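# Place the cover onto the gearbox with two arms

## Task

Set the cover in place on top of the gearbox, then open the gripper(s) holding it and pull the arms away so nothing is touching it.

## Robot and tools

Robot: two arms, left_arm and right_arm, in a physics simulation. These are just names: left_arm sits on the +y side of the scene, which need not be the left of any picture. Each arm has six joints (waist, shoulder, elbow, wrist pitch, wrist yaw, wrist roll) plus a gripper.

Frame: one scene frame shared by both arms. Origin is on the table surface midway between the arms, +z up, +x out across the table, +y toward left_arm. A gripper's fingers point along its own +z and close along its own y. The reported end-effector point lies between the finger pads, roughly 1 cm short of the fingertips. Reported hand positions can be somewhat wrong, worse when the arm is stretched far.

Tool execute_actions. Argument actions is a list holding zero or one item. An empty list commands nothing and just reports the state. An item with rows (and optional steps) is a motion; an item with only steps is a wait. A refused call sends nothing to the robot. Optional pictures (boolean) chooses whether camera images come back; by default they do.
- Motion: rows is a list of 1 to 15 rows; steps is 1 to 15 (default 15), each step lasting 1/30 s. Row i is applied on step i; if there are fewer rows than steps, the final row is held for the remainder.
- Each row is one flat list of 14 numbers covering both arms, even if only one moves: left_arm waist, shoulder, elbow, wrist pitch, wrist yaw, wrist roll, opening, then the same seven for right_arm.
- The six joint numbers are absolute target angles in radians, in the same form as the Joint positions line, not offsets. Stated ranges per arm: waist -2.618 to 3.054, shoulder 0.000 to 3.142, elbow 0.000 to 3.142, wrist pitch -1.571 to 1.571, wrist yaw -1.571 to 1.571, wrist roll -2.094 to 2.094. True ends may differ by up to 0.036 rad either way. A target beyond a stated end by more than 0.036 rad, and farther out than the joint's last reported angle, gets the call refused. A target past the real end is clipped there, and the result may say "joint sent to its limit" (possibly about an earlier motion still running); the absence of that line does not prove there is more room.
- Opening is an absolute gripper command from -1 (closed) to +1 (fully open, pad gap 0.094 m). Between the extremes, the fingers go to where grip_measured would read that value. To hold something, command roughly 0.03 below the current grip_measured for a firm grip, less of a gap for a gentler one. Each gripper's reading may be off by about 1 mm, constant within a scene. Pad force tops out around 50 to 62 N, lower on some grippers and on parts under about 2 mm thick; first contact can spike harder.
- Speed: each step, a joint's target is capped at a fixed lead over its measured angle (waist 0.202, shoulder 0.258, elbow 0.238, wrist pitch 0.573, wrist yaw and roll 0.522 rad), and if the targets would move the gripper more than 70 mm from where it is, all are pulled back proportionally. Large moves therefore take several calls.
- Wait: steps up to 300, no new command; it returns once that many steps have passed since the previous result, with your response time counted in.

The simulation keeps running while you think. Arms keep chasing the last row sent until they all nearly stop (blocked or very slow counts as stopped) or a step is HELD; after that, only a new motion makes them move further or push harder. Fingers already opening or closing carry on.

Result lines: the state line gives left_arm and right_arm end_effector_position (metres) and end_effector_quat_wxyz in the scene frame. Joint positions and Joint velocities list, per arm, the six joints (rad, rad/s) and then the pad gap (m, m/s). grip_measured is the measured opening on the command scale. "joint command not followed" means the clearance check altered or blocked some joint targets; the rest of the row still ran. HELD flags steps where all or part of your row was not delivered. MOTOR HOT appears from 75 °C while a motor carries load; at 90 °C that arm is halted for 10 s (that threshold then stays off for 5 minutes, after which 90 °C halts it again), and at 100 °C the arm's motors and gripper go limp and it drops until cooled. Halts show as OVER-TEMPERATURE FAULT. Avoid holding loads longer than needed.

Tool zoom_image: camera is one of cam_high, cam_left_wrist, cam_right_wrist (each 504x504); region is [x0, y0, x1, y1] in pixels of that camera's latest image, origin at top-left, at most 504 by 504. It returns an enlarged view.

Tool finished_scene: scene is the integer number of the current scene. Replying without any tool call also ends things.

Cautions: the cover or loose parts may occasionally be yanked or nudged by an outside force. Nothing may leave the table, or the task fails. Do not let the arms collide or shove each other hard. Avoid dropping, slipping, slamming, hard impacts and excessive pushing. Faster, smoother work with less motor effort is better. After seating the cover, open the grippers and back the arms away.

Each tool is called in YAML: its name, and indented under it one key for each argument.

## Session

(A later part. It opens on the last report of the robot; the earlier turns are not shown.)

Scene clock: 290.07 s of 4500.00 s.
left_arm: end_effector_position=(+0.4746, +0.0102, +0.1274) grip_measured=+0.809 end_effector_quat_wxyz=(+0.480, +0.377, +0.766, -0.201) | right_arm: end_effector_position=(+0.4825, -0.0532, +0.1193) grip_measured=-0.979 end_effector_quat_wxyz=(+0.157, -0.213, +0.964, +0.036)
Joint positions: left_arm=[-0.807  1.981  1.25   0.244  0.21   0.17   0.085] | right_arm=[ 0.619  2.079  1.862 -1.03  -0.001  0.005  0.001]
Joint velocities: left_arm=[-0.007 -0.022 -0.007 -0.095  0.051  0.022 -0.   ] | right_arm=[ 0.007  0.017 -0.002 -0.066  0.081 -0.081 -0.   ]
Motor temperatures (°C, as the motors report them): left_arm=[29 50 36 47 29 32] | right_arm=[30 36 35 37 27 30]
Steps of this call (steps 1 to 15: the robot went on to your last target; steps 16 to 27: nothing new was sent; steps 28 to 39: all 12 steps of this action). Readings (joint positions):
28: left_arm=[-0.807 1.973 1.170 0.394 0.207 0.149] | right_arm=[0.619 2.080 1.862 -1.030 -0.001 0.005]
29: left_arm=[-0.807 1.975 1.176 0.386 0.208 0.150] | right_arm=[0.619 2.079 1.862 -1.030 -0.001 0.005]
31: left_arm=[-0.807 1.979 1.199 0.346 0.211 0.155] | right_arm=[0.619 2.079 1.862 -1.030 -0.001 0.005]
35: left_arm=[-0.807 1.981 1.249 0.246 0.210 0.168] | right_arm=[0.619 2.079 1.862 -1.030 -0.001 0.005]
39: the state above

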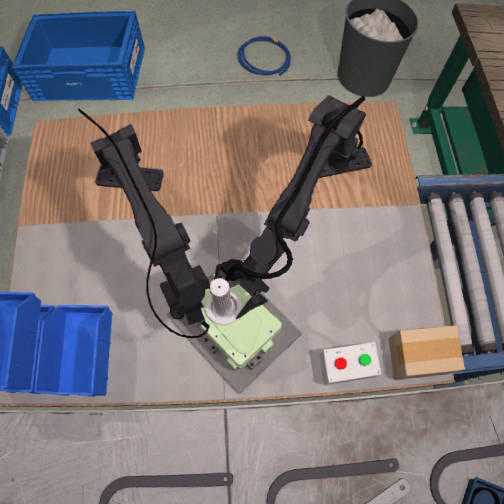

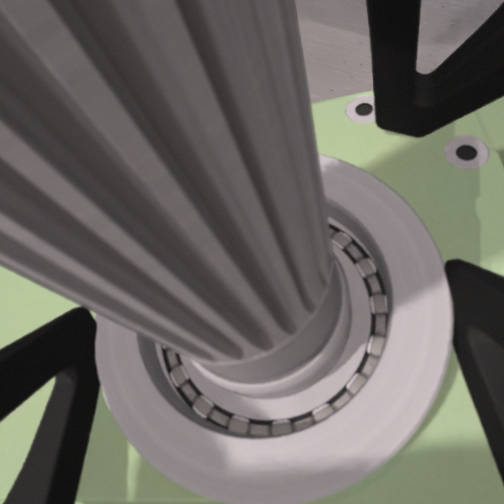

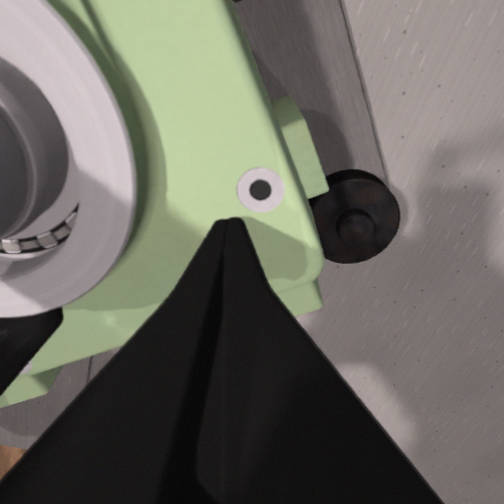

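execute_actions:
  actions:
    - {"rows":[[-0.81,1.97,1.25,0.3,0.21,0.15,1,0.62,2.1,1.85,-1.05,0,0,-1],[-0.81,1.96,1.25,0.3,0.21,0.15,1,0.62,2.06,1.86,-1.05,0,0,-1],[-0.81,1.95,1.25,0.33,0.21,0.15,1,0.62,2.02,1.88,-1.05,0,0,-1],[-0.81,1.94,1.235,0.39,0.21,0.15,1,0.62,2.0,1.9,-1.05,0,0,-1],[-0.81,1.94,1.235,0.39,0.21,0.15,1,0.62,2.0,1.9,-1.05,0,0,-1],[-0.81,1.94,1.235,0.39,0.21,0.15,1,0.62,2.0,1.9,-1.05,0,0,-1],[-0.81,1.88,1.15,0.42,0.21,0.15,1,0.62,2.0,1.9,-1.05,0,0,-1],[-0.81,1.82,1.06,0.46,0.21,0.15,1,0.62,2.0,1.9,-1.05,0,0,-1],[-0.81,1.76,0.98,0.49,0.21,0.15,1,0.62,2.0,1.9,-1.05,0,0,-1],[-0.81,1.7,0.9,0.52,0.21,0.15,1,0.62,2.0,1.9,-1.05,0,0,-1],[-0.8,1.6,0.75,0.58,0.21,0.15,1,0.62,2.0,1.9,-1.05,0,0,-1]]}
  pictures: false

execute_actions:
  actions:
    - {"rows":[[-0.75,1.6,0.65,0.7,0.25,-0.2,-0.2,0.62,2.0,1.9,-1.05,0,0,-1],[-0.65,1.6,0.55,0.9,0.35,-0.6,-0.2,0.62,2.0,1.9,-1.05,0,0,-1],[-0.584,1.65,0.5,1.15,0.45,-1.57,-0.2,0.62,2.0,1.9,-1.05,0,0,-1]]}
  pictures: false

execute_actions:
  actions:
    - {"steps":25}
  pictures: false

execute_actions:
  actions:
    - {"rows":[[-0.584,1.72,0.5,1.2,0.45,-1.57,-0.2,0.62,2.0,1.9,-1.05,0,0,-1],[-0.584,1.79,0.51,1.26,0.45,-1.57,-0.2,0.62,2.0,1.9,-1.05,0,0,-1],[-0.584,1.86,0.52,1.32,0.45,-1.57,-0.2,0.62,2.0,1.9,-1.05,0,0,-1],[-0.584,1.93,0.53,1.38,0.45,-1.57,-0.2,0.62,2.0,1.9,-1.05,0,0,-1],[-0.584,2.0,0.55,1.44,0.45,-1.57,-0.2,0.62,2.0,1.9,-1.05,0,0,-1],[-0.584,2.07,0.58,1.5,0.45,-1.57,-0.2,0.62,2.0,1.9,-1.05,0,0,-1]]}
  pictures: false

execute_actions:
  actions:
    - {"steps":15}

Scene clock: 295.97 s of 4500.00 s.
left_arm: end_effector_position=(+0.3964, +0.0654, +0.1612) grip_measured=+1.000 end_effector_quat_wxyz=(+0.541, +0.364, +0.727, -0.214) | right_arm: end_effector_position=(+0.4800, -0.0543, +0.1441) grip_measured=-0.979 end_effector_quat_wxyz=(+0.180, -0.213, +0.960, +0.041)
Joint positions: left_arm=[-0.807  1.601  0.77   0.495  0.211  0.16   0.094] | right_arm=[ 0.619  2.024  1.862 -1.038 -0.001  0.005  0.001]
Joint velocities: left_arm=[ 0.012 -0.168 -0.252  0.388 -0.007  0.022  0.   ] | right_arm=[-0.022  0.012  0.002 -0.022 -0.037 -0.081 -0.001]
Motor temperatures (°C, as the motors report them): left_arm=[29 47 41 51 29 31] | right_arm=[30 36 35 36 27 30]
Steps of this call (steps 1 to 15: the robot went on to your last target; steps 16 to 90: nothing new was sent; then 2.40 s passed at rest; steps 91 to 105: all 15 steps of this action). Readings (joint positions):
91: left_arm=[-0.807 1.977 1.245 0.242 0.210 0.171] | right_arm=[0.619 2.076 1.862 -1.028 -0.001 0.005]
92: left_arm=[-0.807 1.977 1.245 0.245 0.211 0.170] | right_arm=[0.619 2.073 1.862 -1.028 -0.001 0.005]
94: left_arm=[-0.807 1.977 1.244 0.259 0.214 0.169] | right_arm=[0.619 2.066 1.862 -1.031 -0.001 0.005]
98: left_arm=[-0.807 1.943 1.186 0.339 0.213 0.166] | right_arm=[0.619 2.038 1.862 -1.037 -0.001 0.005]
105: the state above

Scene clock: 296.47 s of 4500.00 s.
left_arm: end_effector_position=(+0.4055, +0.1379, +0.1636) grip_measured=-0.198 end_effector_quat_wxyz=(+0.343, -0.168, +0.710, -0.592) | right_arm: end_effector_position=(+0.4797, -0.0545, +0.1440) grip_measured=-0.979 end_effector_quat_wxyz=(+0.179, -0.213, +0.960, +0.041)
Joint positions: left_arm=[-0.575  1.665  0.499  1.095  0.427 -1.249  0.038] | right_arm=[ 0.619  2.024  1.862 -1.04  -0.001  0.005  0.001]
Joint velocities: left_arm=[-0.002 -0.002  0.002  0.256  0.007 -2.161 -0.   ] | right_arm=[-0.022  0.007  0.012 -0.022 -0.037  0.007 -0.001]
Motor temperatures (°C, as the motors report them): left_arm=[29 46 41 51 29 31] | right_arm=[30 36 35 36 27 30]
Steps of this call (steps 1 to 15: all 15 steps of this action). Readings (joint positions):
1: left_arm=[-0.802 1.600 0.751 0.534 0.219 0.109] | right_arm=[0.619 2.024 1.862 -1.039 -0.001 0.005]
2: left_arm=[-0.781 1.600 0.710 0.612 0.248 0.018] | right_arm=[0.619 2.024 1.862 -1.039 -0.001 0.005]
4: left_arm=[-0.678 1.613 0.592 0.807 0.324 -0.178] | right_arm=[0.619 2.024 1.862 -1.040 -0.001 0.005]
8: left_arm=[-0.572 1.663 0.500 0.960 0.372 -0.576] | right_arm=[0.619 2.024 1.862 -1.040 -0.001 0.005]
15: the state above

Scene clock: 297.30 s of 4500.00 s.
left_arm: end_effector_position=(+0.4040, +0.1360, +0.1704) grip_measured=-0.198 end_effector_quat_wxyz=(+0.247, -0.267, +0.669, -0.648) | right_arm: end_effector_position=(+0.4797, -0.0545, +0.1440) grip_measured=-0.979 end_effector_quat_wxyz=(+0.179, -0.213, +0.960, +0.041)
Joint positions: left_arm=[-0.575  1.665  0.499  1.124  0.441 -1.569  0.038] | right_arm=[ 0.619  2.024  1.862 -1.04  -0.001  0.005  0.001]
Joint velocities: left_arm=[-0.002  0.002 -0.012  0.081 -0.051  0.007 -0.001] | right_arm=[-0.007  0.017 -0.002 -0.037 -0.066 -0.022  0.001]
Motor temperatures (°C, as the motors report them): left_arm=[29 46 40 51 29 31] | right_arm=[30 36 35 36 27 30]
Steps of this call (steps 1 to 25: the robot went on to your last target). Readings (joint positions):
1: left_arm=[-0.575 1.665 0.499 1.101 0.430 -1.314] | right_arm=[0.619 2.024 1.862 -1.040 -0.001 0.005]
2: left_arm=[-0.575 1.665 0.499 1.106 0.432 -1.365] | right_arm=[0.619 2.024 1.862 -1.040 -0.001 0.005]
4: left_arm=[-0.575 1.665 0.499 1.113 0.435 -1.439] | right_arm=[0.619 2.024 1.862 -1.040 -0.001 0.005]
8: left_arm=[-0.575 1.665 0.499 1.120 0.439 -1.517] | right_arm=[0.619 2.024 1.862 -1.040 -0.001 0.005]
25: the state above

Scene clock: 297.80 s of 4500.00 s.
left_arm: end_effector_position=(+0.4226, +0.1282, +0.0788) grip_measured=-0.198 end_effector_quat_wxyz=(+0.228, -0.285, +0.684, -0.631) | right_arm: end_effector_position=(+0.4797, -0.0545, +0.1440) grip_measured=-0.979 end_effector_quat_wxyz=(+0.179, -0.213, +0.960, +0.041)
Joint positions: left_arm=[-0.575  2.092  0.549  1.434  0.443 -1.572  0.038] | right_arm=[ 0.619  2.024  1.862 -1.04  -0.001  0.005  0.001]
Joint velocities: left_arm=[ 0.012 -0.051  0.002  0.286 -0.022  0.007 -0.001] | right_arm=[ 0.012 -0.002  0.007  0.022  0.066 -0.022 -0.   ]
Motor temperatures (°C, as the motors report them): left_arm=[29 46 40 51 29 31] | right_arm=[30 36 35 36 27 30]
Steps of this call (steps 1 to 15: all 15 steps of this action). Readings (joint positions):
1: left_arm=[-0.575 1.670 0.499 1.133 0.442 -1.569] | right_arm=[0.619 2.024 1.862 -1.040 -0.001 0.005]
2: left_arm=[-0.575 1.691 0.499 1.162 0.442 -1.569] | right_arm=[0.619 2.024 1.862 -1.040 -0.001 0.005]
4: left_arm=[-0.575 1.782 0.505 1.247 0.443 -1.569] | right_arm=[0.619 2.024 1.862 -1.040 -0.001 0.005]
8: left_arm=[-0.575 2.045 0.548 1.368 0.443 -1.570] | right_arm=[0.619 2.024 1.862 -1.040 -0.001 0.005]
15: the state above

Scene clock: 298.30 s of 4500.00 s.
left_arm: end_effector_position=(+0.4235, +0.1278, +0.0891) grip_measured=-0.198 end_effector_quat_wxyz=(+0.239, -0.274, +0.675, -0.642) | right_arm: end_effector_position=(+0.4797, -0.0545, +0.1440) grip_measured=-0.979 end_effector_quat_wxyz=(+0.179, -0.213, +0.960, +0.041)
Joint positions: left_arm=[-0.575  2.09   0.549  1.474  0.443 -1.572  0.038] | right_arm=[ 0.619  2.024  1.862 -1.04  -0.001  0.005  0.001]
Joint velocities: left_arm=[-0.002 -0.012 -0.002  0.066  0.037  0.037 -0.   ] | right_arm=[-0.007 -0.022  0.007 -0.037 -0.022  0.022  0.   ]
Motor temperatures (°C, as the motors report them): left_arm=[29 46 40 51 29 31] | right_arm=[30 37 35 36 27 30]
Steps of this call (steps 1 to 15: the robot went on to your last target). Readings (joint positions):
1: left_arm=[-0.575 2.091 0.549 1.444 0.443 -1.572] | right_arm=[0.619 2.024 1.862 -1.040 -0.001 0.005]
2: left_arm=[-0.575 2.090 0.549 1.453 0.443 -1.572] | right_arm=[0.619 2.024 1.862 -1.040 -0.001 0.005]
4: left_arm=[-0.575 2.090 0.549 1.463 0.443 -1.572] | right_arm=[0.619 2.024 1.862 -1.040 -0.001 0.005]
8: left_arm=[-0.575 2.090 0.549 1.470 0.443 -1.572] | right_arm=[0.619 2.024 1.862 -1.040 -0.001 0.005]
15: the state above

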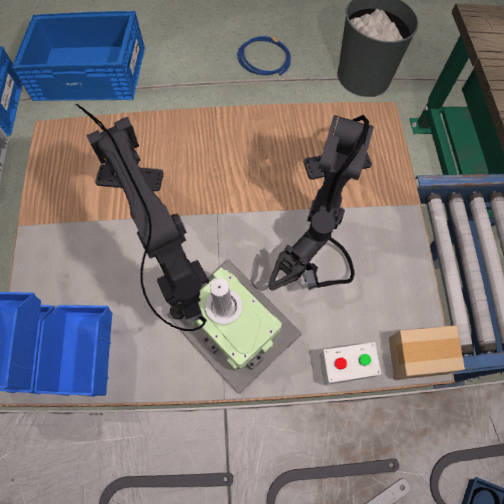

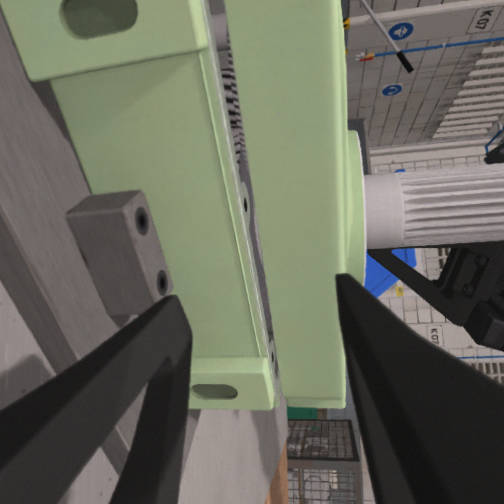

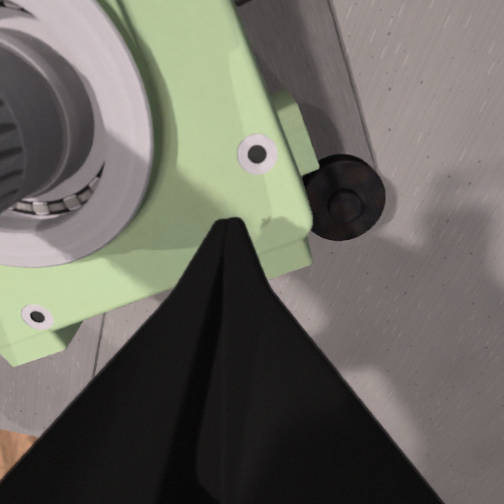

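execute_actions:
  actions:
    - {"rows":[[-0.584,2.07,0.62,1.5,0.45,-1.57,-0.2,0.62,2.0,1.9,-1.05,0,0,-1],[-0.584,2.08,0.65,1.5,0.45,-1.57,-0.2,0.62,2.0,1.9,-1.05,0,0,-1],[-0.584,2.09,0.667,1.5,0.45,-1.57,-0.2,0.62,2.0,1.9,-1.05,0,0,-1],[-0.584,2.10,0.69,1.49,0.45,-1.57,-0.2,0.62,2.0,1.9,-1.05,0,0,-1],[-0.584,2.11,0.71,1.47,0.45,-1.57,-0.2,0.62,2.0,1.9,-1.05,0,0,-1]]}

Scene clock: 300.20 s of 4500.00 s.
left_arm: end_effector_position=(+0.4542, +0.1151, +0.1258) grip_measured=-0.198 end_effector_quat_wxyz=(+0.270, -0.242, +0.645, -0.672) | right_arm: end_effector_position=(+0.4797, -0.0545, +0.1440) grip_measured=-0.979 end_effector_quat_wxyz=(+0.179, -0.213, +0.960, +0.041)
Joint positions: left_arm=[-0.575  2.105  0.689  1.471  0.445 -1.572  0.038] | right_arm=[ 0.619  2.024  1.862 -1.04  -0.001  0.005  0.001]
Joint velocities: left_arm=[-0.002  0.042  0.002 -0.022 -0.066 -0.007  0.001] | right_arm=[-0.002  0.002 -0.002 -0.007  0.022  0.037 -0.   ]
Motor temperatures (°C, as the motors report them): left_arm=[29 46 40 51 29 31] | right_arm=[30 37 36 36 27 30]
Steps of this call (steps 1 to 15: the robot went on to your last target; steps 16 to 42: nothing new was sent; steps 43 to 57: all 15 steps of this action). Readings (joint positions):
43: left_arm=[-0.575 2.090 0.553 1.474 0.444 -1.572] | right_arm=[0.619 2.024 1.862 -1.040 -0.001 0.005]
44: left_arm=[-0.575 2.090 0.567 1.472 0.445 -1.572] | right_arm=[0.619 2.024 1.862 -1.040 -0.001 0.005]
46: left_arm=[-0.575 2.090 0.613 1.471 0.445 -1.572] | right_arm=[0.619 2.024 1.862 -1.040 -0.001 0.005]
50: left_arm=[-0.575 2.093 0.687 1.471 0.445 -1.572] | right_arm=[0.619 2.024 1.862 -1.040 -0.001 0.005]
57: the state above

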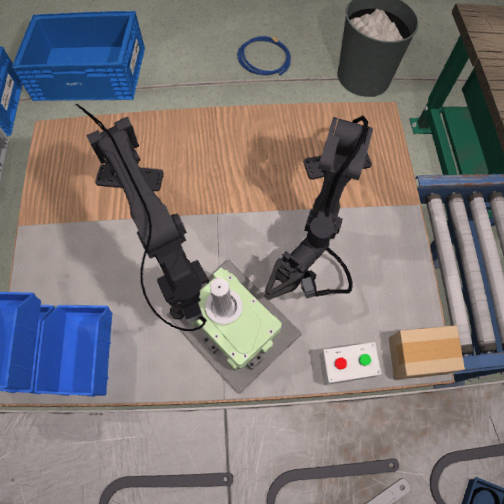

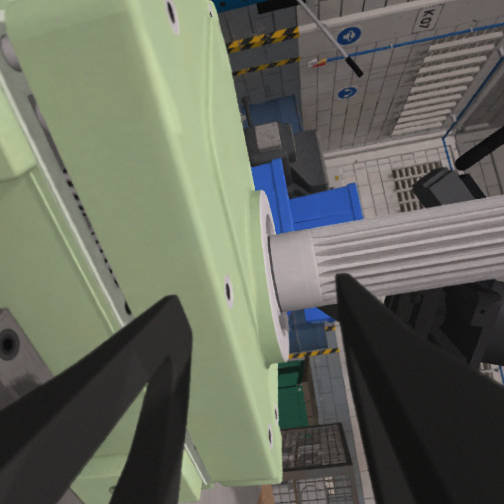

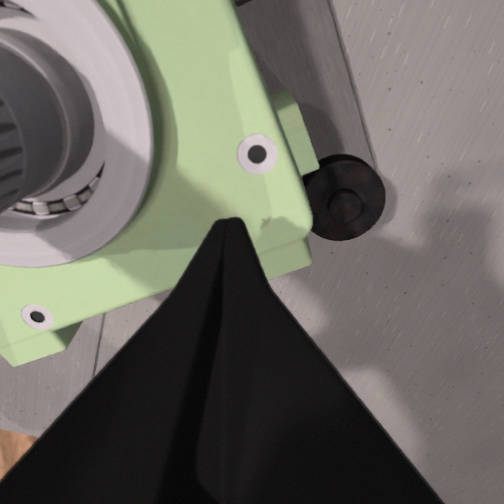

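zoom_image:
  camera: "cam_left_wrist"
  region: [0,0,160,160]

zoom_image:
  camera: "cam_high"
  region: [160,250,320,410]

Region (0, 0, 160, 160) of cam_left_wrist's 504x504 image, scaled by 3.150, with more detail than that image has.

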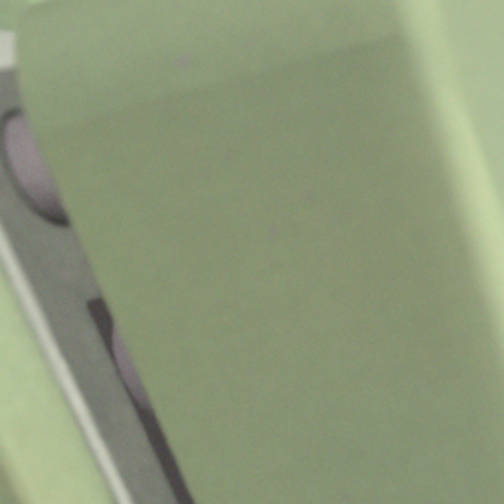

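Region (160, 250, 320, 410) of cam_high's 504x504 image, scaled by 3.150, with more detail than that image has.

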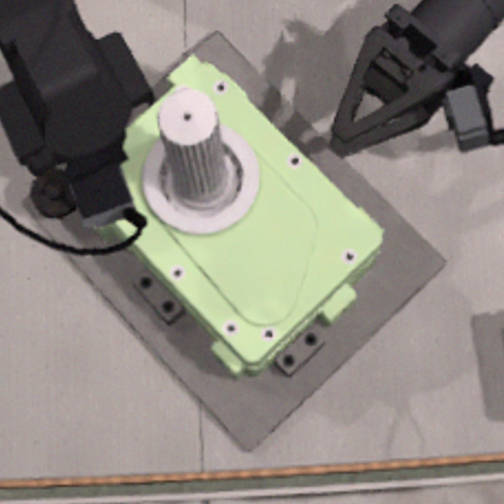

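execute_actions:
  actions:
    - {"rows":[[-0.55,2.12,0.71,1.44,0.45,-1.57,-0.2,0.62,2.0,1.9,-1.05,0,0,-1],[-0.52,2.14,0.73,1.40,0.45,-1.57,-0.2,0.62,2.0,1.9,-1.05,0,0,-1],[-0.51,2.15,0.75,1.40,0.45,-1.57,-0.2,0.62,2.0,1.9,-1.05,0,0,-1]]}

Scene clock: 304.03 s of 4500.00 s.
left_arm: end_effector_position=(+0.4758, +0.1391, +0.1025) grip_measured=-0.198 end_effector_quat_wxyz=(+0.271, -0.280, +0.655, -0.648) | right_arm: end_effector_position=(+0.4797, -0.0545, +0.1440) grip_measured=-0.979 end_effector_quat_wxyz=(+0.179, -0.213, +0.960, +0.041)
Joint positions: left_arm=[-0.512  2.148  0.721  1.412  0.449 -1.572  0.038] | right_arm=[ 0.619  2.024  1.862 -1.04  -0.001  0.005  0.001]
Joint velocities: left_arm=[ 0.017  0.002 -0.007  0.022  0.007 -0.022 -0.   ] | right_arm=[-0.012  0.002  0.007 -0.022 -0.066  0.007 -0.001]
Motor temperatures (°C, as the motors report them): left_arm=[29 45 39 50 29 31] | right_arm=[30 38 36 36 27 30]
Steps of this call (steps 1 to 15: the robot went on to your last target; steps 16 to 90: nothing new was sent; then 0.33 s passed at rest; steps 91 to 105: all 15 steps of this action). Readings (joint positions):
91: left_arm=[-0.573 2.105 0.689 1.470 0.446 -1.572] | right_arm=[0.619 2.024 1.862 -1.040 -0.001 0.005]
92: left_arm=[-0.568 2.108 0.690 1.466 0.448 -1.572] | right_arm=[0.619 2.024 1.862 -1.040 -0.001 0.005]
94: left_arm=[-0.545 2.126 0.708 1.451 0.451 -1.572] | right_arm=[0.619 2.024 1.862 -1.040 -0.001 0.005]
98: left_arm=[-0.512 2.147 0.721 1.422 0.449 -1.572] | right_arm=[0.619 2.024 1.862 -1.040 -0.001 0.005]
105: the state above

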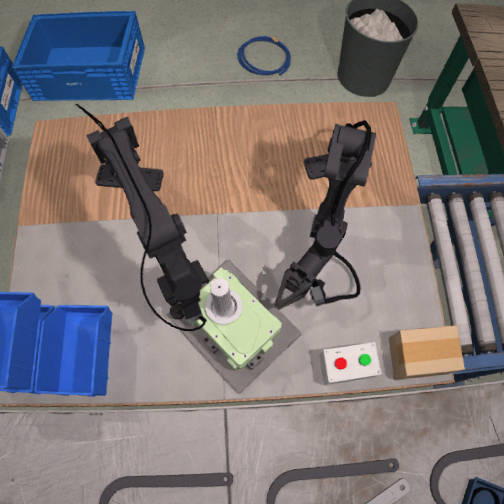

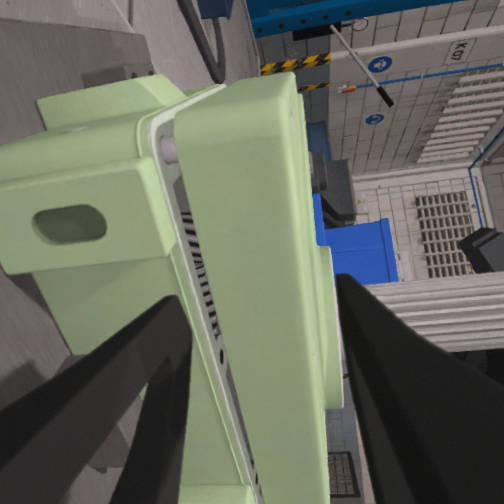

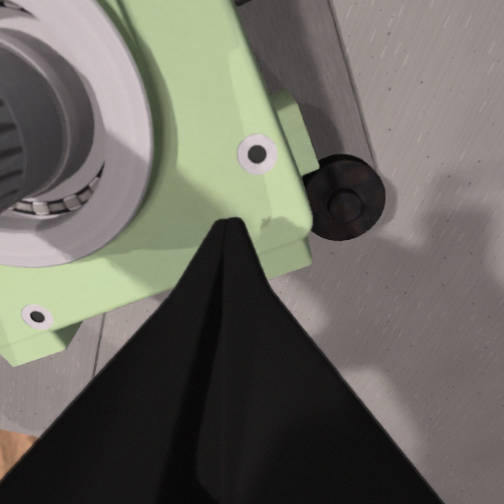

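execute_actions:
  actions:
    - {"rows":[[-0.51,2.15,0.78,1.39,0.45,-1.57,-0.2,0.62,2.0,1.9,-1.05,0,0,-1],[-0.51,2.16,0.80,1.37,0.45,-1.57,-0.2,0.62,2.0,1.9,-1.05,0,0,-1],[-0.51,2.17,0.82,1.35,0.45,-1.57,-0.2,0.62,2.0,1.9,-1.05,0,0,-1]]}

Scene clock: 305.30 s of 4500.00 s.
left_arm: end_effector_position=(+0.4916, +0.1338, +0.1087) grip_measured=-0.198 end_effector_quat_wxyz=(+0.274, -0.277, +0.652, -0.650) | right_arm: end_effector_position=(+0.4797, -0.0545, +0.1440) grip_measured=-0.979 end_effector_quat_wxyz=(+0.179, -0.213, +0.960, +0.041)
Joint positions: left_arm=[-0.512  2.162  0.793  1.364  0.449 -1.572  0.038] | right_arm=[ 0.619  2.024  1.862 -1.04  -0.001  0.005  0.001]
Joint velocities: left_arm=[ 0.002  0.007 -0.007 -0.037  0.007 -0.022  0.001] | right_arm=[ 0.002 -0.007 -0.002 -0.051 -0.066 -0.007 -0.001]
Motor temperatures (°C, as the motors report them): left_arm=[29 45 39 50 29 31] | right_arm=[30 38 36 36 27 30]
Steps of this call (steps 1 to 15: the robot went on to your last target; steps 16 to 23: nothing new was sent; steps 24 to 38: all 15 steps of this action). Readings (joint positions):
24: left_arm=[-0.512 2.148 0.724 1.409 0.449 -1.572] | right_arm=[0.619 2.024 1.862 -1.040 -0.001 0.005]
25: left_arm=[-0.512 2.150 0.734 1.403 0.449 -1.572] | right_arm=[0.619 2.024 1.862 -1.040 -0.001 0.005]
27: left_arm=[-0.512 2.159 0.769 1.387 0.449 -1.572] | right_arm=[0.619 2.024 1.862 -1.040 -0.001 0.005]
31: left_arm=[-0.512 2.162 0.793 1.377 0.449 -1.572] | right_arm=[0.619 2.024 1.862 -1.040 -0.001 0.005]
38: the state above

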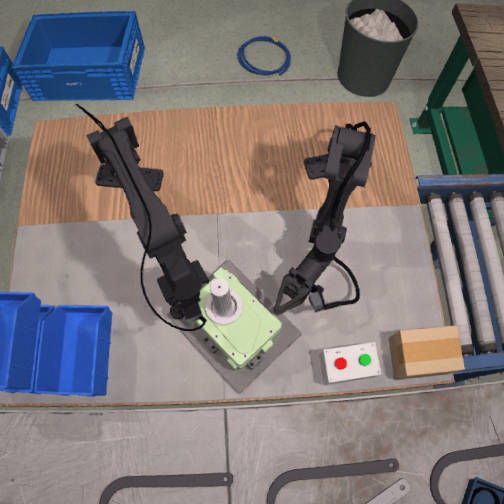

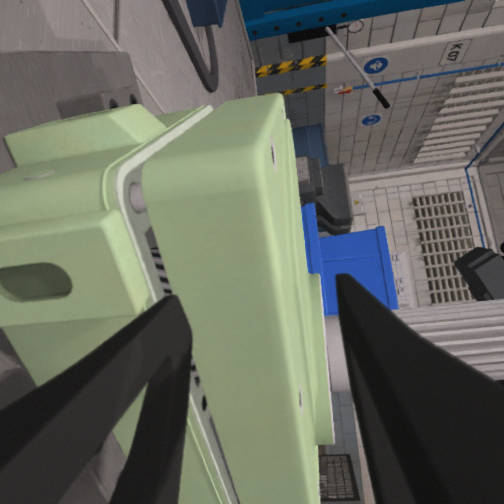

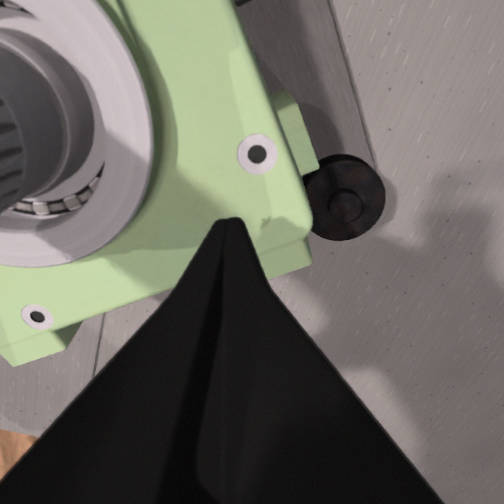

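execute_actions:
  actions:
    - {"rows":[[-0.52,2.185,0.82,1.36,0.45,-1.57,-0.2,0.62,2.0,1.9,-1.05,0,0,-1],[-0.53,2.195,0.83,1.36,0.45,-1.57,-0.2,0.62,2.0,1.9,-1.05,0,0,-1],[-0.54,2.195,0.83,1.36,0.45,-1.57,-0.2,0.62,2.0,1.9,-1.05,0,0,-1]]}

Scene clock: 306.73 s of 4500.00 s.
left_arm: end_effector_position=(+0.4893, +0.1272, +0.0966) grip_measured=-0.198 end_effector_quat_wxyz=(+0.263, -0.279, +0.660, -0.646) | right_arm: end_effector_position=(+0.4797, -0.0545, +0.1440) grip_measured=-0.979 end_effector_quat_wxyz=(+0.179, -0.213, +0.960, +0.041)
Joint positions: left_arm=[-0.525  2.19   0.8    1.361  0.449 -1.572  0.038] | right_arm=[ 0.619  2.024  1.862 -1.04  -0.001  0.005  0.001]
Joint velocities: left_arm=[-0.012 -0.012  0.012 -0.007 -0.037 -0.051  0.   ] | right_arm=[ 0.007 -0.012 -0.007  0.037  0.095  0.022  0.   ]
Motor temperatures (°C, as the motors report them): left_arm=[29 45 39 50 29 31] | right_arm=[30 39 36 36 27 30]
Steps of this call (steps 1 to 15: the robot went on to your last target; steps 16 to 28: nothing new was sent; steps 29 to 43: all 15 steps of this action). Readings (joint positions):
29: left_arm=[-0.512 2.164 0.793 1.362 0.449 -1.572] | right_arm=[0.619 2.024 1.862 -1.040 -0.001 0.005]
30: left_arm=[-0.512 2.167 0.795 1.362 0.449 -1.572] | right_arm=[0.619 2.024 1.862 -1.040 -0.001 0.005]
32: left_arm=[-0.518 2.180 0.800 1.362 0.449 -1.572] | right_arm=[0.619 2.024 1.862 -1.040 -0.001 0.005]
36: left_arm=[-0.525 2.190 0.800 1.361 0.449 -1.572] | right_arm=[0.619 2.024 1.862 -1.040 -0.001 0.005]
43: the state above

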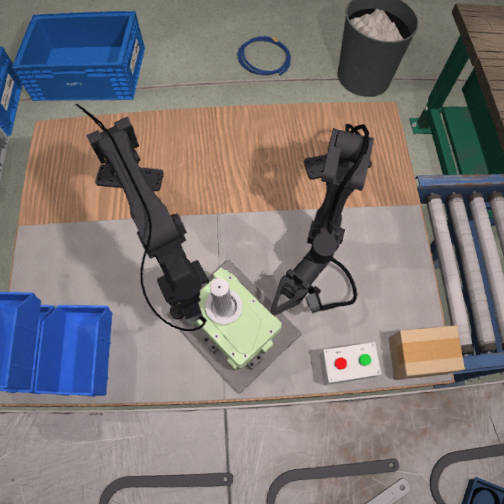

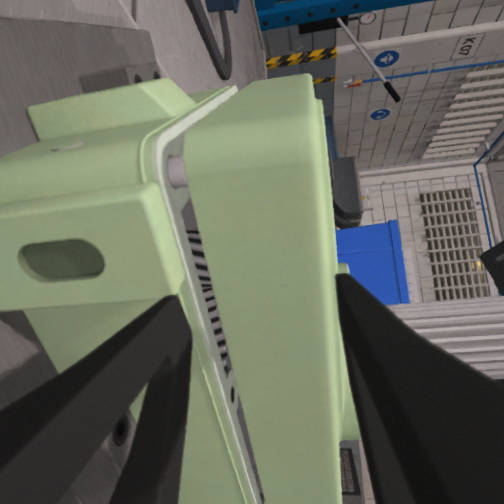

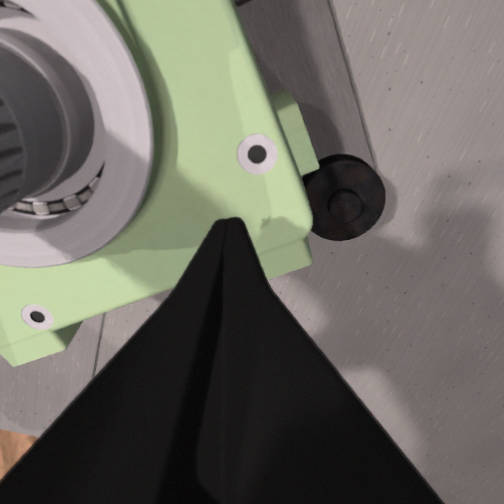

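execute_actions:
  actions:
    - {"rows":[[-0.54,2.16,0.83,1.37,0.45,-1.57,0,0.62,2.0,1.9,-1.05,0,0,-1]],"steps":12}

Scene clock: 307.87 s of 4500.00 s.
left_arm: end_effector_position=(+0.4894, +0.1272, +0.0986) grip_measured=-0.002 end_effector_quat_wxyz=(+0.264, -0.278, +0.659, -0.647) | right_arm: end_effector_position=(+0.4797, -0.0545, +0.1440) grip_measured=-0.979 end_effector_quat_wxyz=(+0.179, -0.213, +0.960, +0.041)
Joint positions: left_arm=[-0.525  2.186  0.8    1.361  0.449 -1.572  0.047] | right_arm=[ 0.619  2.024  1.862 -1.04  -0.001  0.005  0.001]
Joint velocities: left_arm=[ 0.012 -0.002  0.012  0.022 -0.081 -0.066  0.001] | right_arm=[-0.002 -0.012 -0.007  0.007 -0.037 -0.007 -0.001]
Motor temperatures (°C, as the motors report them): left_arm=[29 45 38 50 29 31] | right_arm=[30 39 36 36 27 30]
Steps of this call (steps 1 to 15: the robot went on to your last target; steps 16 to 22: nothing new was sent; steps 23 to 34: all 12 steps of this action). Readings (joint positions):
23: left_arm=[-0.525 2.190 0.800 1.361 0.449 -1.572] | right_arm=[0.619 2.024 1.862 -1.040 -0.001 0.005]
24: left_arm=[-0.525 2.188 0.800 1.361 0.449 -1.572] | right_arm=[0.619 2.024 1.862 -1.040 -0.001 0.005]
26: left_arm=[-0.525 2.186 0.800 1.361 0.449 -1.572] | right_arm=[0.619 2.024 1.862 -1.040 -0.001 0.005]
30: left_arm=[-0.525 2.186 0.800 1.361 0.449 -1.572] | right_arm=[0.619 2.024 1.862 -1.040 -0.001 0.005]
34: the state above

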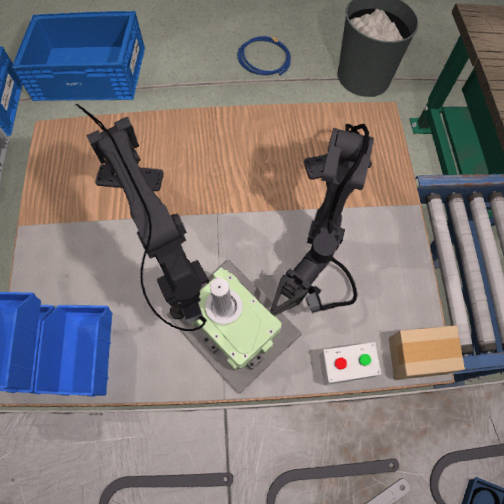

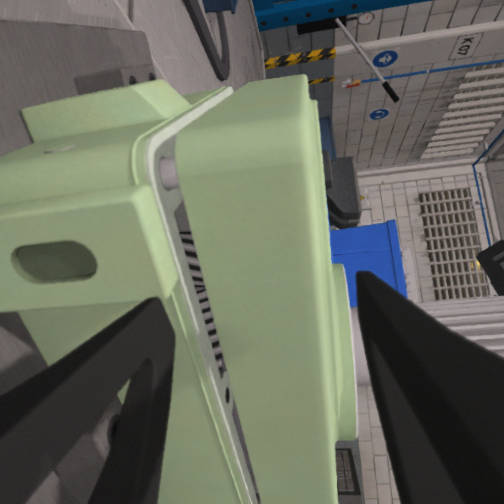

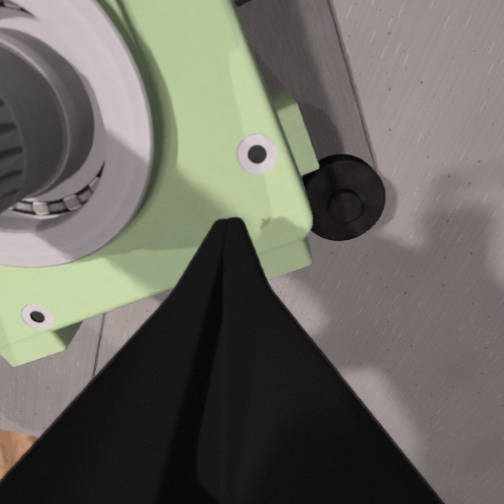

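execute_actions:
  actions:
    - {"rows":[[-0.55,2.17,0.85,1.37,0.45,-1.57,0,0.62,2.0,1.9,-1.05,0,0,-1]],"steps":12}

Scene clock: 308.80 s of 4500.00 s.
left_arm: end_effector_position=(+0.4894, +0.1272, +0.0986) grip_measured=-0.002 end_effector_quat_wxyz=(+0.264, -0.278, +0.659, -0.647) | right_arm: end_effector_position=(+0.4797, -0.0545, +0.1440) grip_measured=-0.979 end_effector_quat_wxyz=(+0.179, -0.213, +0.960, +0.041)
Joint positions: left_arm=[-0.525  2.186  0.8    1.361  0.449 -1.572  0.047] | right_arm=[ 0.619  2.024  1.862 -1.04  -0.001  0.005  0.001]
Joint velocities: left_arm=[ 0.007 -0.012 -0.007  0.037 -0.022 -0.037 -0.001] | right_arm=[ 0.002 -0.002 -0.017  0.037 -0.066 -0.022 -0.   ]
Motor temperatures (°C, as the motors report them): left_arm=[29 45 38 50 29 31] | right_arm=[30 39 36 36 27 30]
Steps of this call (steps 1 to 15: the robot went on to your last target; step 16: nothing new was sent; steps 17 to 28: all 12 steps of this action). Readings (joint positions):
17: left_arm=[-0.525 2.186 0.800 1.361 0.449 -1.572] | right_arm=[0.619 2.024 1.862 -1.040 -0.001 0.005]
18: left_arm=[-0.525 2.186 0.800 1.361 0.449 -1.572] | right_arm=[0.619 2.024 1.862 -1.040 -0.001 0.005]
20: left_arm=[-0.525 2.186 0.800 1.361 0.449 -1.572] | right_arm=[0.619 2.024 1.862 -1.040 -0.001 0.005]
24: left_arm=[-0.525 2.186 0.800 1.361 0.449 -1.572] | right_arm=[0.619 2.024 1.862 -1.040 -0.001 0.005]
28: the state above

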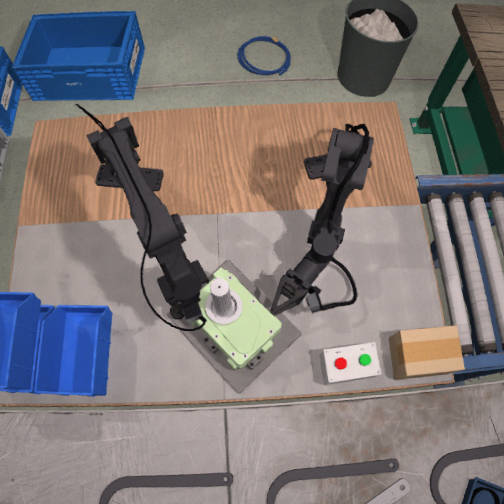

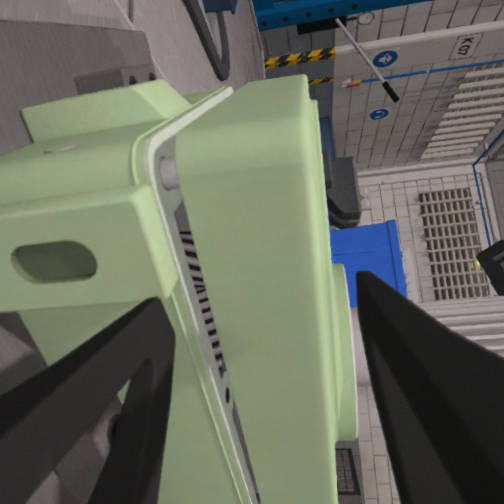

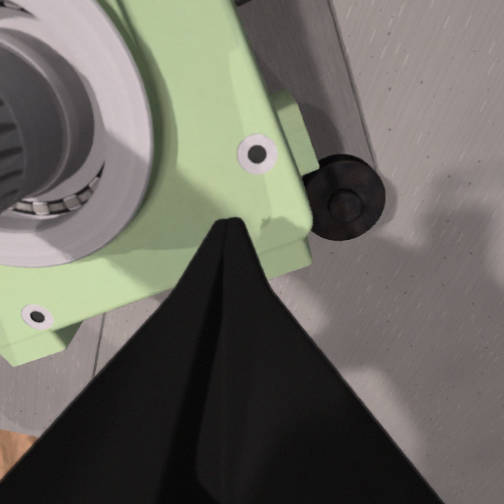

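execute_actions:
  actions:
    - {"rows":[[-0.50,2.15,0.81,1.38,0.45,-1.57,0,0.62,2.0,1.9,-1.05,0,0,-1]],"steps":12}

Scene clock: 309.83 s of 4500.00 s.
left_arm: end_effector_position=(+0.4936, +0.1348, +0.1051) grip_measured=-0.002 end_effector_quat_wxyz=(+0.273, -0.280, +0.653, -0.648) | right_arm: end_effector_position=(+0.4797, -0.0545, +0.1440) grip_measured=-0.979 end_effector_quat_wxyz=(+0.179, -0.213, +0.960, +0.041)
Joint positions: left_arm=[-0.508  2.172  0.8    1.361  0.45  -1.572  0.047] | right_arm=[ 0.619  2.024  1.862 -1.04  -0.001  0.005  0.001]
Joint velocities: left_arm=[ 0.002  0.007 -0.012  0.022  0.007  0.007  0.   ] | right_arm=[-0.032 -0.017 -0.002  0.037  0.125  0.037  0.001]
Motor temperatures (°C, as the motors report them): left_arm=[29 45 38 49 29 31] | right_arm=[30 39 37 36 27 30]
Steps of this call (steps 1 to 15: the robot went on to your last target; steps 16 to 19: nothing new was sent; steps 20 to 31: all 12 steps of this action). Readings (joint positions):
20: left_arm=[-0.523 2.185 0.800 1.361 0.450 -1.572] | right_arm=[0.619 2.024 1.862 -1.040 -0.001 0.005]
21: left_arm=[-0.520 2.184 0.800 1.361 0.450 -1.572] | right_arm=[0.619 2.024 1.862 -1.040 -0.001 0.005]
23: left_arm=[-0.514 2.179 0.800 1.361 0.450 -1.572] | right_arm=[0.619 2.024 1.862 -1.040 -0.001 0.005]
27: left_arm=[-0.508 2.172 0.800 1.361 0.450 -1.572] | right_arm=[0.619 2.024 1.862 -1.040 -0.001 0.005]
31: the state above

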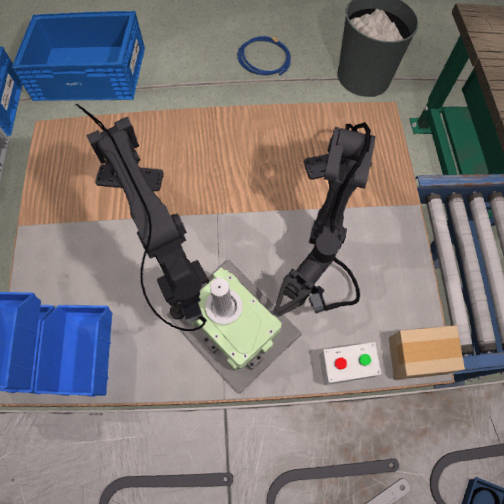

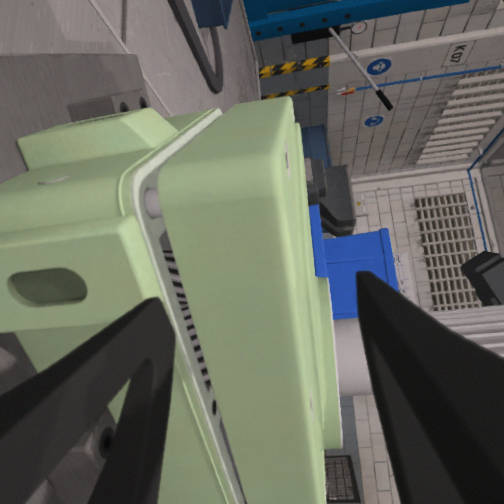

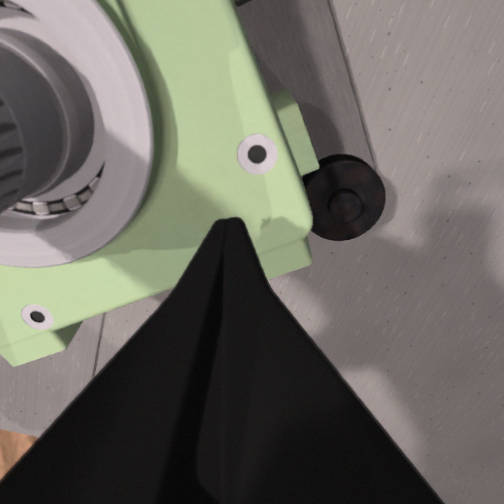

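execute_actions:
  actions:
    - {"rows":[[-0.50,2.16,0.81,1.37,0.45,-1.57,-0.17,0.62,2.0,1.9,-1.05,0,0,-1],[-0.50,2.16,0.81,1.37,0.45,-1.57,-0.17,0.62,2.0,1.9,-1.05,0,0,-1],[-0.51,2.16,0.81,1.37,0.45,-1.57,-0.17,0.62,2.0,1.9,-1.05,0,0,-1],[-0.52,2.16,0.81,1.37,0.45,-1.57,-0.17,0.62,2.0,1.9,-1.05,0,0,-1],[-0.53,2.16,0.81,1.37,0.45,-1.57,-0.17,0.62,2.0,1.9,-1.05,0,0,-1],[-0.54,2.16,0.81,1.37,0.45,-1.57,-0.17,0.62,2.0,1.9,-1.05,0,0,-1],[-0.55,2.16,0.81,1.37,0.45,-1.57,-0.17,0.62,2.0,1.9,-1.05,0,0,-1],[-0.56,2.16,0.81,1.37,0.45,-1.57,-0.17,0.62,2.0,1.9,-1.05,0,0,-1]]}

Scene clock: 311.30 s of 4500.00 s.
left_arm: end_effector_position=(+0.4820, +0.1131, +0.1051) grip_measured=-0.168 end_effector_quat_wxyz=(+0.257, -0.264, +0.660, -0.655) | right_arm: end_effector_position=(+0.4797, -0.0545, +0.1440) grip_measured=-0.979 end_effector_quat_wxyz=(+0.179, -0.213, +0.960, +0.041)
Joint positions: left_arm=[-0.556  2.172  0.8    1.361  0.449 -1.572  0.039] | right_arm=[ 0.619  2.024  1.862 -1.04  -0.001  0.005  0.001]
Joint velocities: left_arm=[-0.017  0.007 -0.012  0.022 -0.037  0.007 -0.   ] | right_arm=[ 0.002 -0.022  0.012  0.022 -0.007 -0.037 -0.001]
Motor temperatures (°C, as the motors report them): left_arm=[29 46 38 49 29 31] | right_arm=[30 40 37 35 27 30]
Steps of this call (steps 1 to 15: the robot went on to your last target; steps 16 to 29: nothing new was sent; steps 30 to 44: all 15 steps of this action). Readings (joint positions):
30: left_arm=[-0.508 2.172 0.800 1.361 0.450 -1.572] | right_arm=[0.619 2.024 1.862 -1.040 -0.001 0.005]
31: left_arm=[-0.508 2.172 0.800 1.361 0.450 -1.572] | right_arm=[0.619 2.024 1.862 -1.040 -0.001 0.005]
33: left_arm=[-0.508 2.172 0.800 1.361 0.450 -1.572] | right_arm=[0.619 2.024 1.862 -1.040 -0.001 0.005]
37: left_arm=[-0.525 2.172 0.800 1.361 0.449 -1.572] | right_arm=[0.619 2.024 1.862 -1.040 -0.001 0.005]
44: the state above

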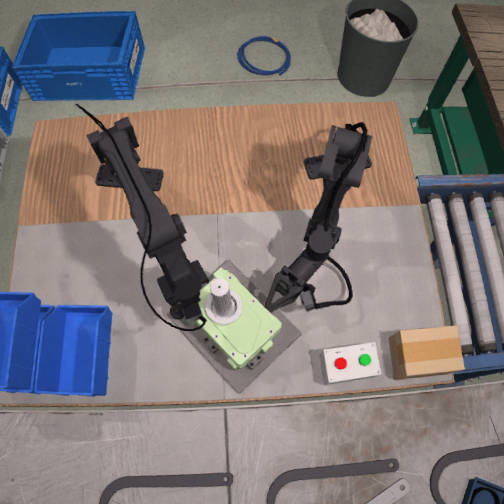

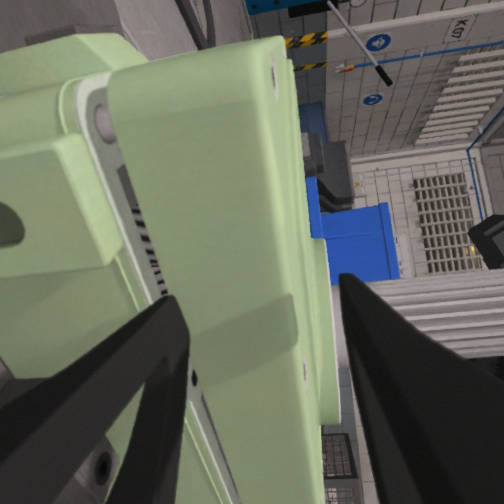

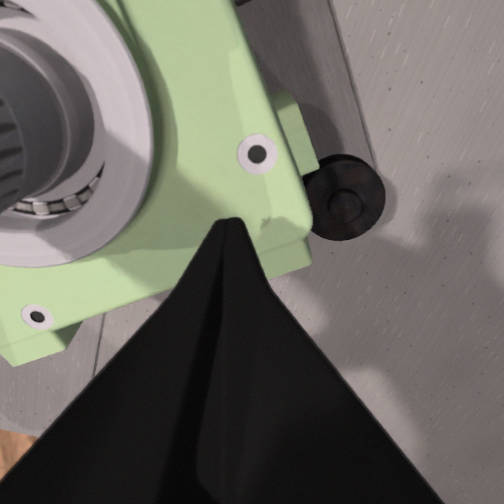

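execute_actions:
  actions:
    - {"rows":[[-0.56,2.17,0.82,1.36,0.45,-1.57,-0.09,0.62,2.0,1.9,-1.05,0,0,-1],[-0.56,2.18,0.83,1.35,0.45,-1.57,-0.09,0.62,2.0,1.9,-1.05,0,0,-1],[-0.56,2.19,0.85,1.34,0.45,-1.57,-0.09,0.62,2.0,1.9,-1.05,0,0,-1],[-0.56,2.20,0.865,1.335,0.45,-1.57,-0.09,0.62,2.0,1.9,-1.05,0,0,-1]]}

Scene clock: 312.80 s of 4500.00 s.
left_arm: end_effector_position=(+0.4846, +0.1118, +0.1043) grip_measured=-0.093 end_effector_quat_wxyz=(+0.255, -0.262, +0.660, -0.656) | right_arm: end_effector_position=(+0.4797, -0.0545, +0.1440) grip_measured=-0.979 end_effector_quat_wxyz=(+0.179, -0.213, +0.960, +0.041)
Joint positions: left_arm=[-0.554  2.184  0.816  1.358  0.457 -1.573  0.043] | right_arm=[ 0.619  2.024  1.862 -1.04  -0.001  0.005  0.001]
Joint velocities: left_arm=[-0.017  0.007 -0.007 -0.037 -0.022 -0.007 -0.001] | right_arm=[-0.002 -0.007 -0.007 -0.022 -0.066  0.037  0.   ]
Motor temperatures (°C, as the motors report them): left_arm=[29 46 38 49 29 31] | right_arm=[30 40 37 35 27 30]
Steps of this call (steps 1 to 15: the robot went on to your last target; steps 16 to 30: nothing new was sent; steps 31 to 45: all 15 steps of this action). Readings (joint positions):
31: left_arm=[-0.556 2.172 0.800 1.361 0.449 -1.572] | right_arm=[0.619 2.024 1.862 -1.040 -0.001 0.005]
32: left_arm=[-0.556 2.172 0.800 1.361 0.449 -1.572] | right_arm=[0.619 2.024 1.862 -1.040 -0.001 0.005]
34: left_arm=[-0.556 2.179 0.810 1.358 0.451 -1.572] | right_arm=[0.619 2.024 1.862 -1.040 -0.001 0.005]
38: left_arm=[-0.554 2.184 0.816 1.358 0.457 -1.573] | right_arm=[0.619 2.024 1.862 -1.040 -0.001 0.005]
45: the state above

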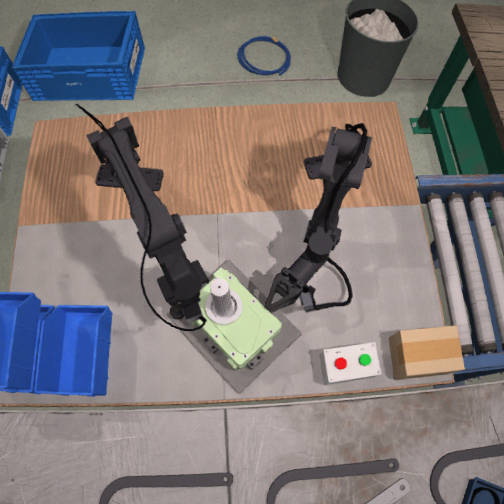

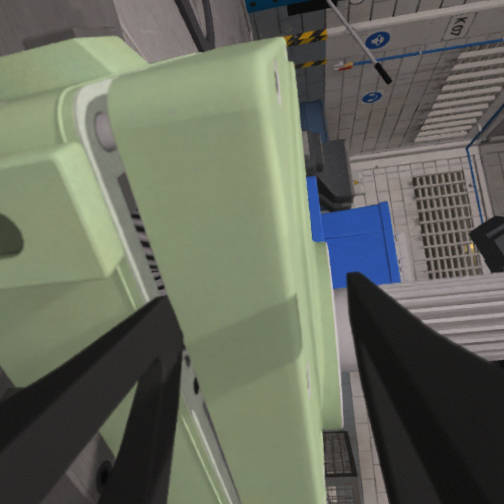

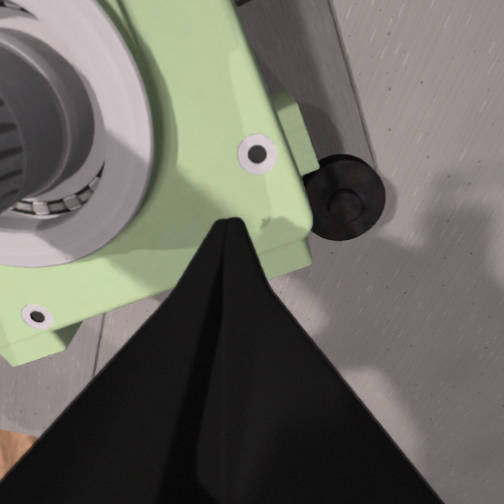

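execute_actions:
  actions:
    - {"rows":[[-0.58,2.21,0.89,1.35,0.45,-1.57,-0.09,0.62,2.0,1.9,-1.05,0,0,-1],[-0.6,2.23,0.92,1.35,0.45,-1.57,-0.09,0.62,2.0,1.9,-1.05,0,0,-1],[-0.62,2.25,0.95,1.35,0.45,-1.57,-0.09,0.62,2.0,1.9,-1.05,0,0,-1],[-0.63,2.27,0.98,1.35,0.45,-1.57,-0.09,0.62,2.0,1.9,-1.05,0,0,-1]]}

Scene clock: 313.97 s of 4500.00 s.
left_arm: end_effector_position=(+0.4916, +0.1029, +0.1042) grip_measured=-0.092 end_effector_quat_wxyz=(+0.259, -0.249, +0.652, -0.667) | right_arm: end_effector_position=(+0.4797, -0.0545, +0.1440) grip_measured=-0.979 end_effector_quat_wxyz=(+0.179, -0.213, +0.960, +0.041)
Joint positions: left_arm=[-0.564  2.238  0.867  1.398  0.462 -1.578  0.043] | right_arm=[ 0.619  2.024  1.862 -1.04  -0.001  0.005  0.001]
Joint velocities: left_arm=[ 0.007  0.002  0.007  0.007 -0.007  0.051  0.   ] | right_arm=[-0.007 -0.002 -0.007 -0.051 -0.007 -0.007 -0.   ]
Motor temperatures (°C, as the motors report them): left_arm=[29 45 38 49 29 31] | right_arm=[30 40 37 35 27 30]
Steps of this call (steps 1 to 15: the robot went on to your last target; steps 16 to 20: nothing new was sent; steps 21 to 35: all 15 steps of this action). Readings (joint positions):
21: left_arm=[-0.554 2.185 0.818 1.358 0.458 -1.573] | right_arm=[0.619 2.024 1.862 -1.040 -0.001 0.005]
22: left_arm=[-0.555 2.189 0.822 1.360 0.462 -1.573] | right_arm=[0.619 2.024 1.862 -1.040 -0.001 0.005]
24: left_arm=[-0.566 2.219 0.864 1.361 0.456 -1.574] | right_arm=[0.619 2.024 1.862 -1.040 -0.001 0.005]
28: left_arm=[-0.564 2.235 0.867 1.391 0.462 -1.577] | right_arm=[0.619 2.024 1.862 -1.040 -0.001 0.005]
35: the state above

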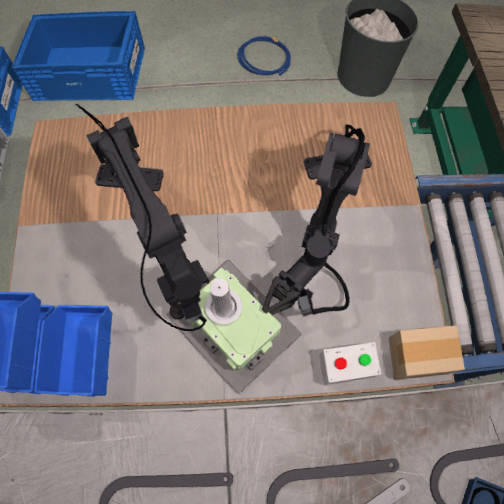

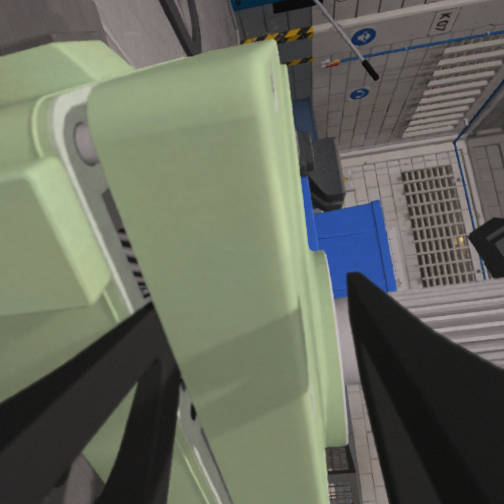

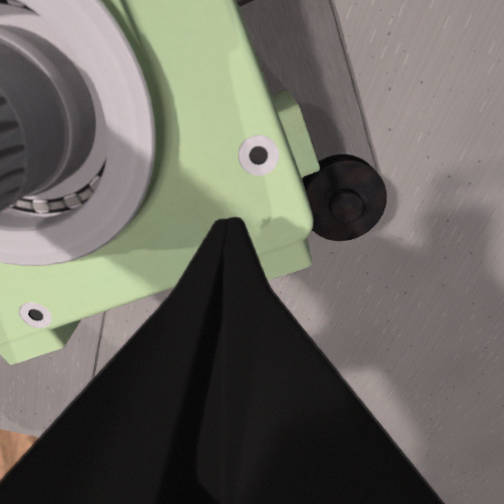

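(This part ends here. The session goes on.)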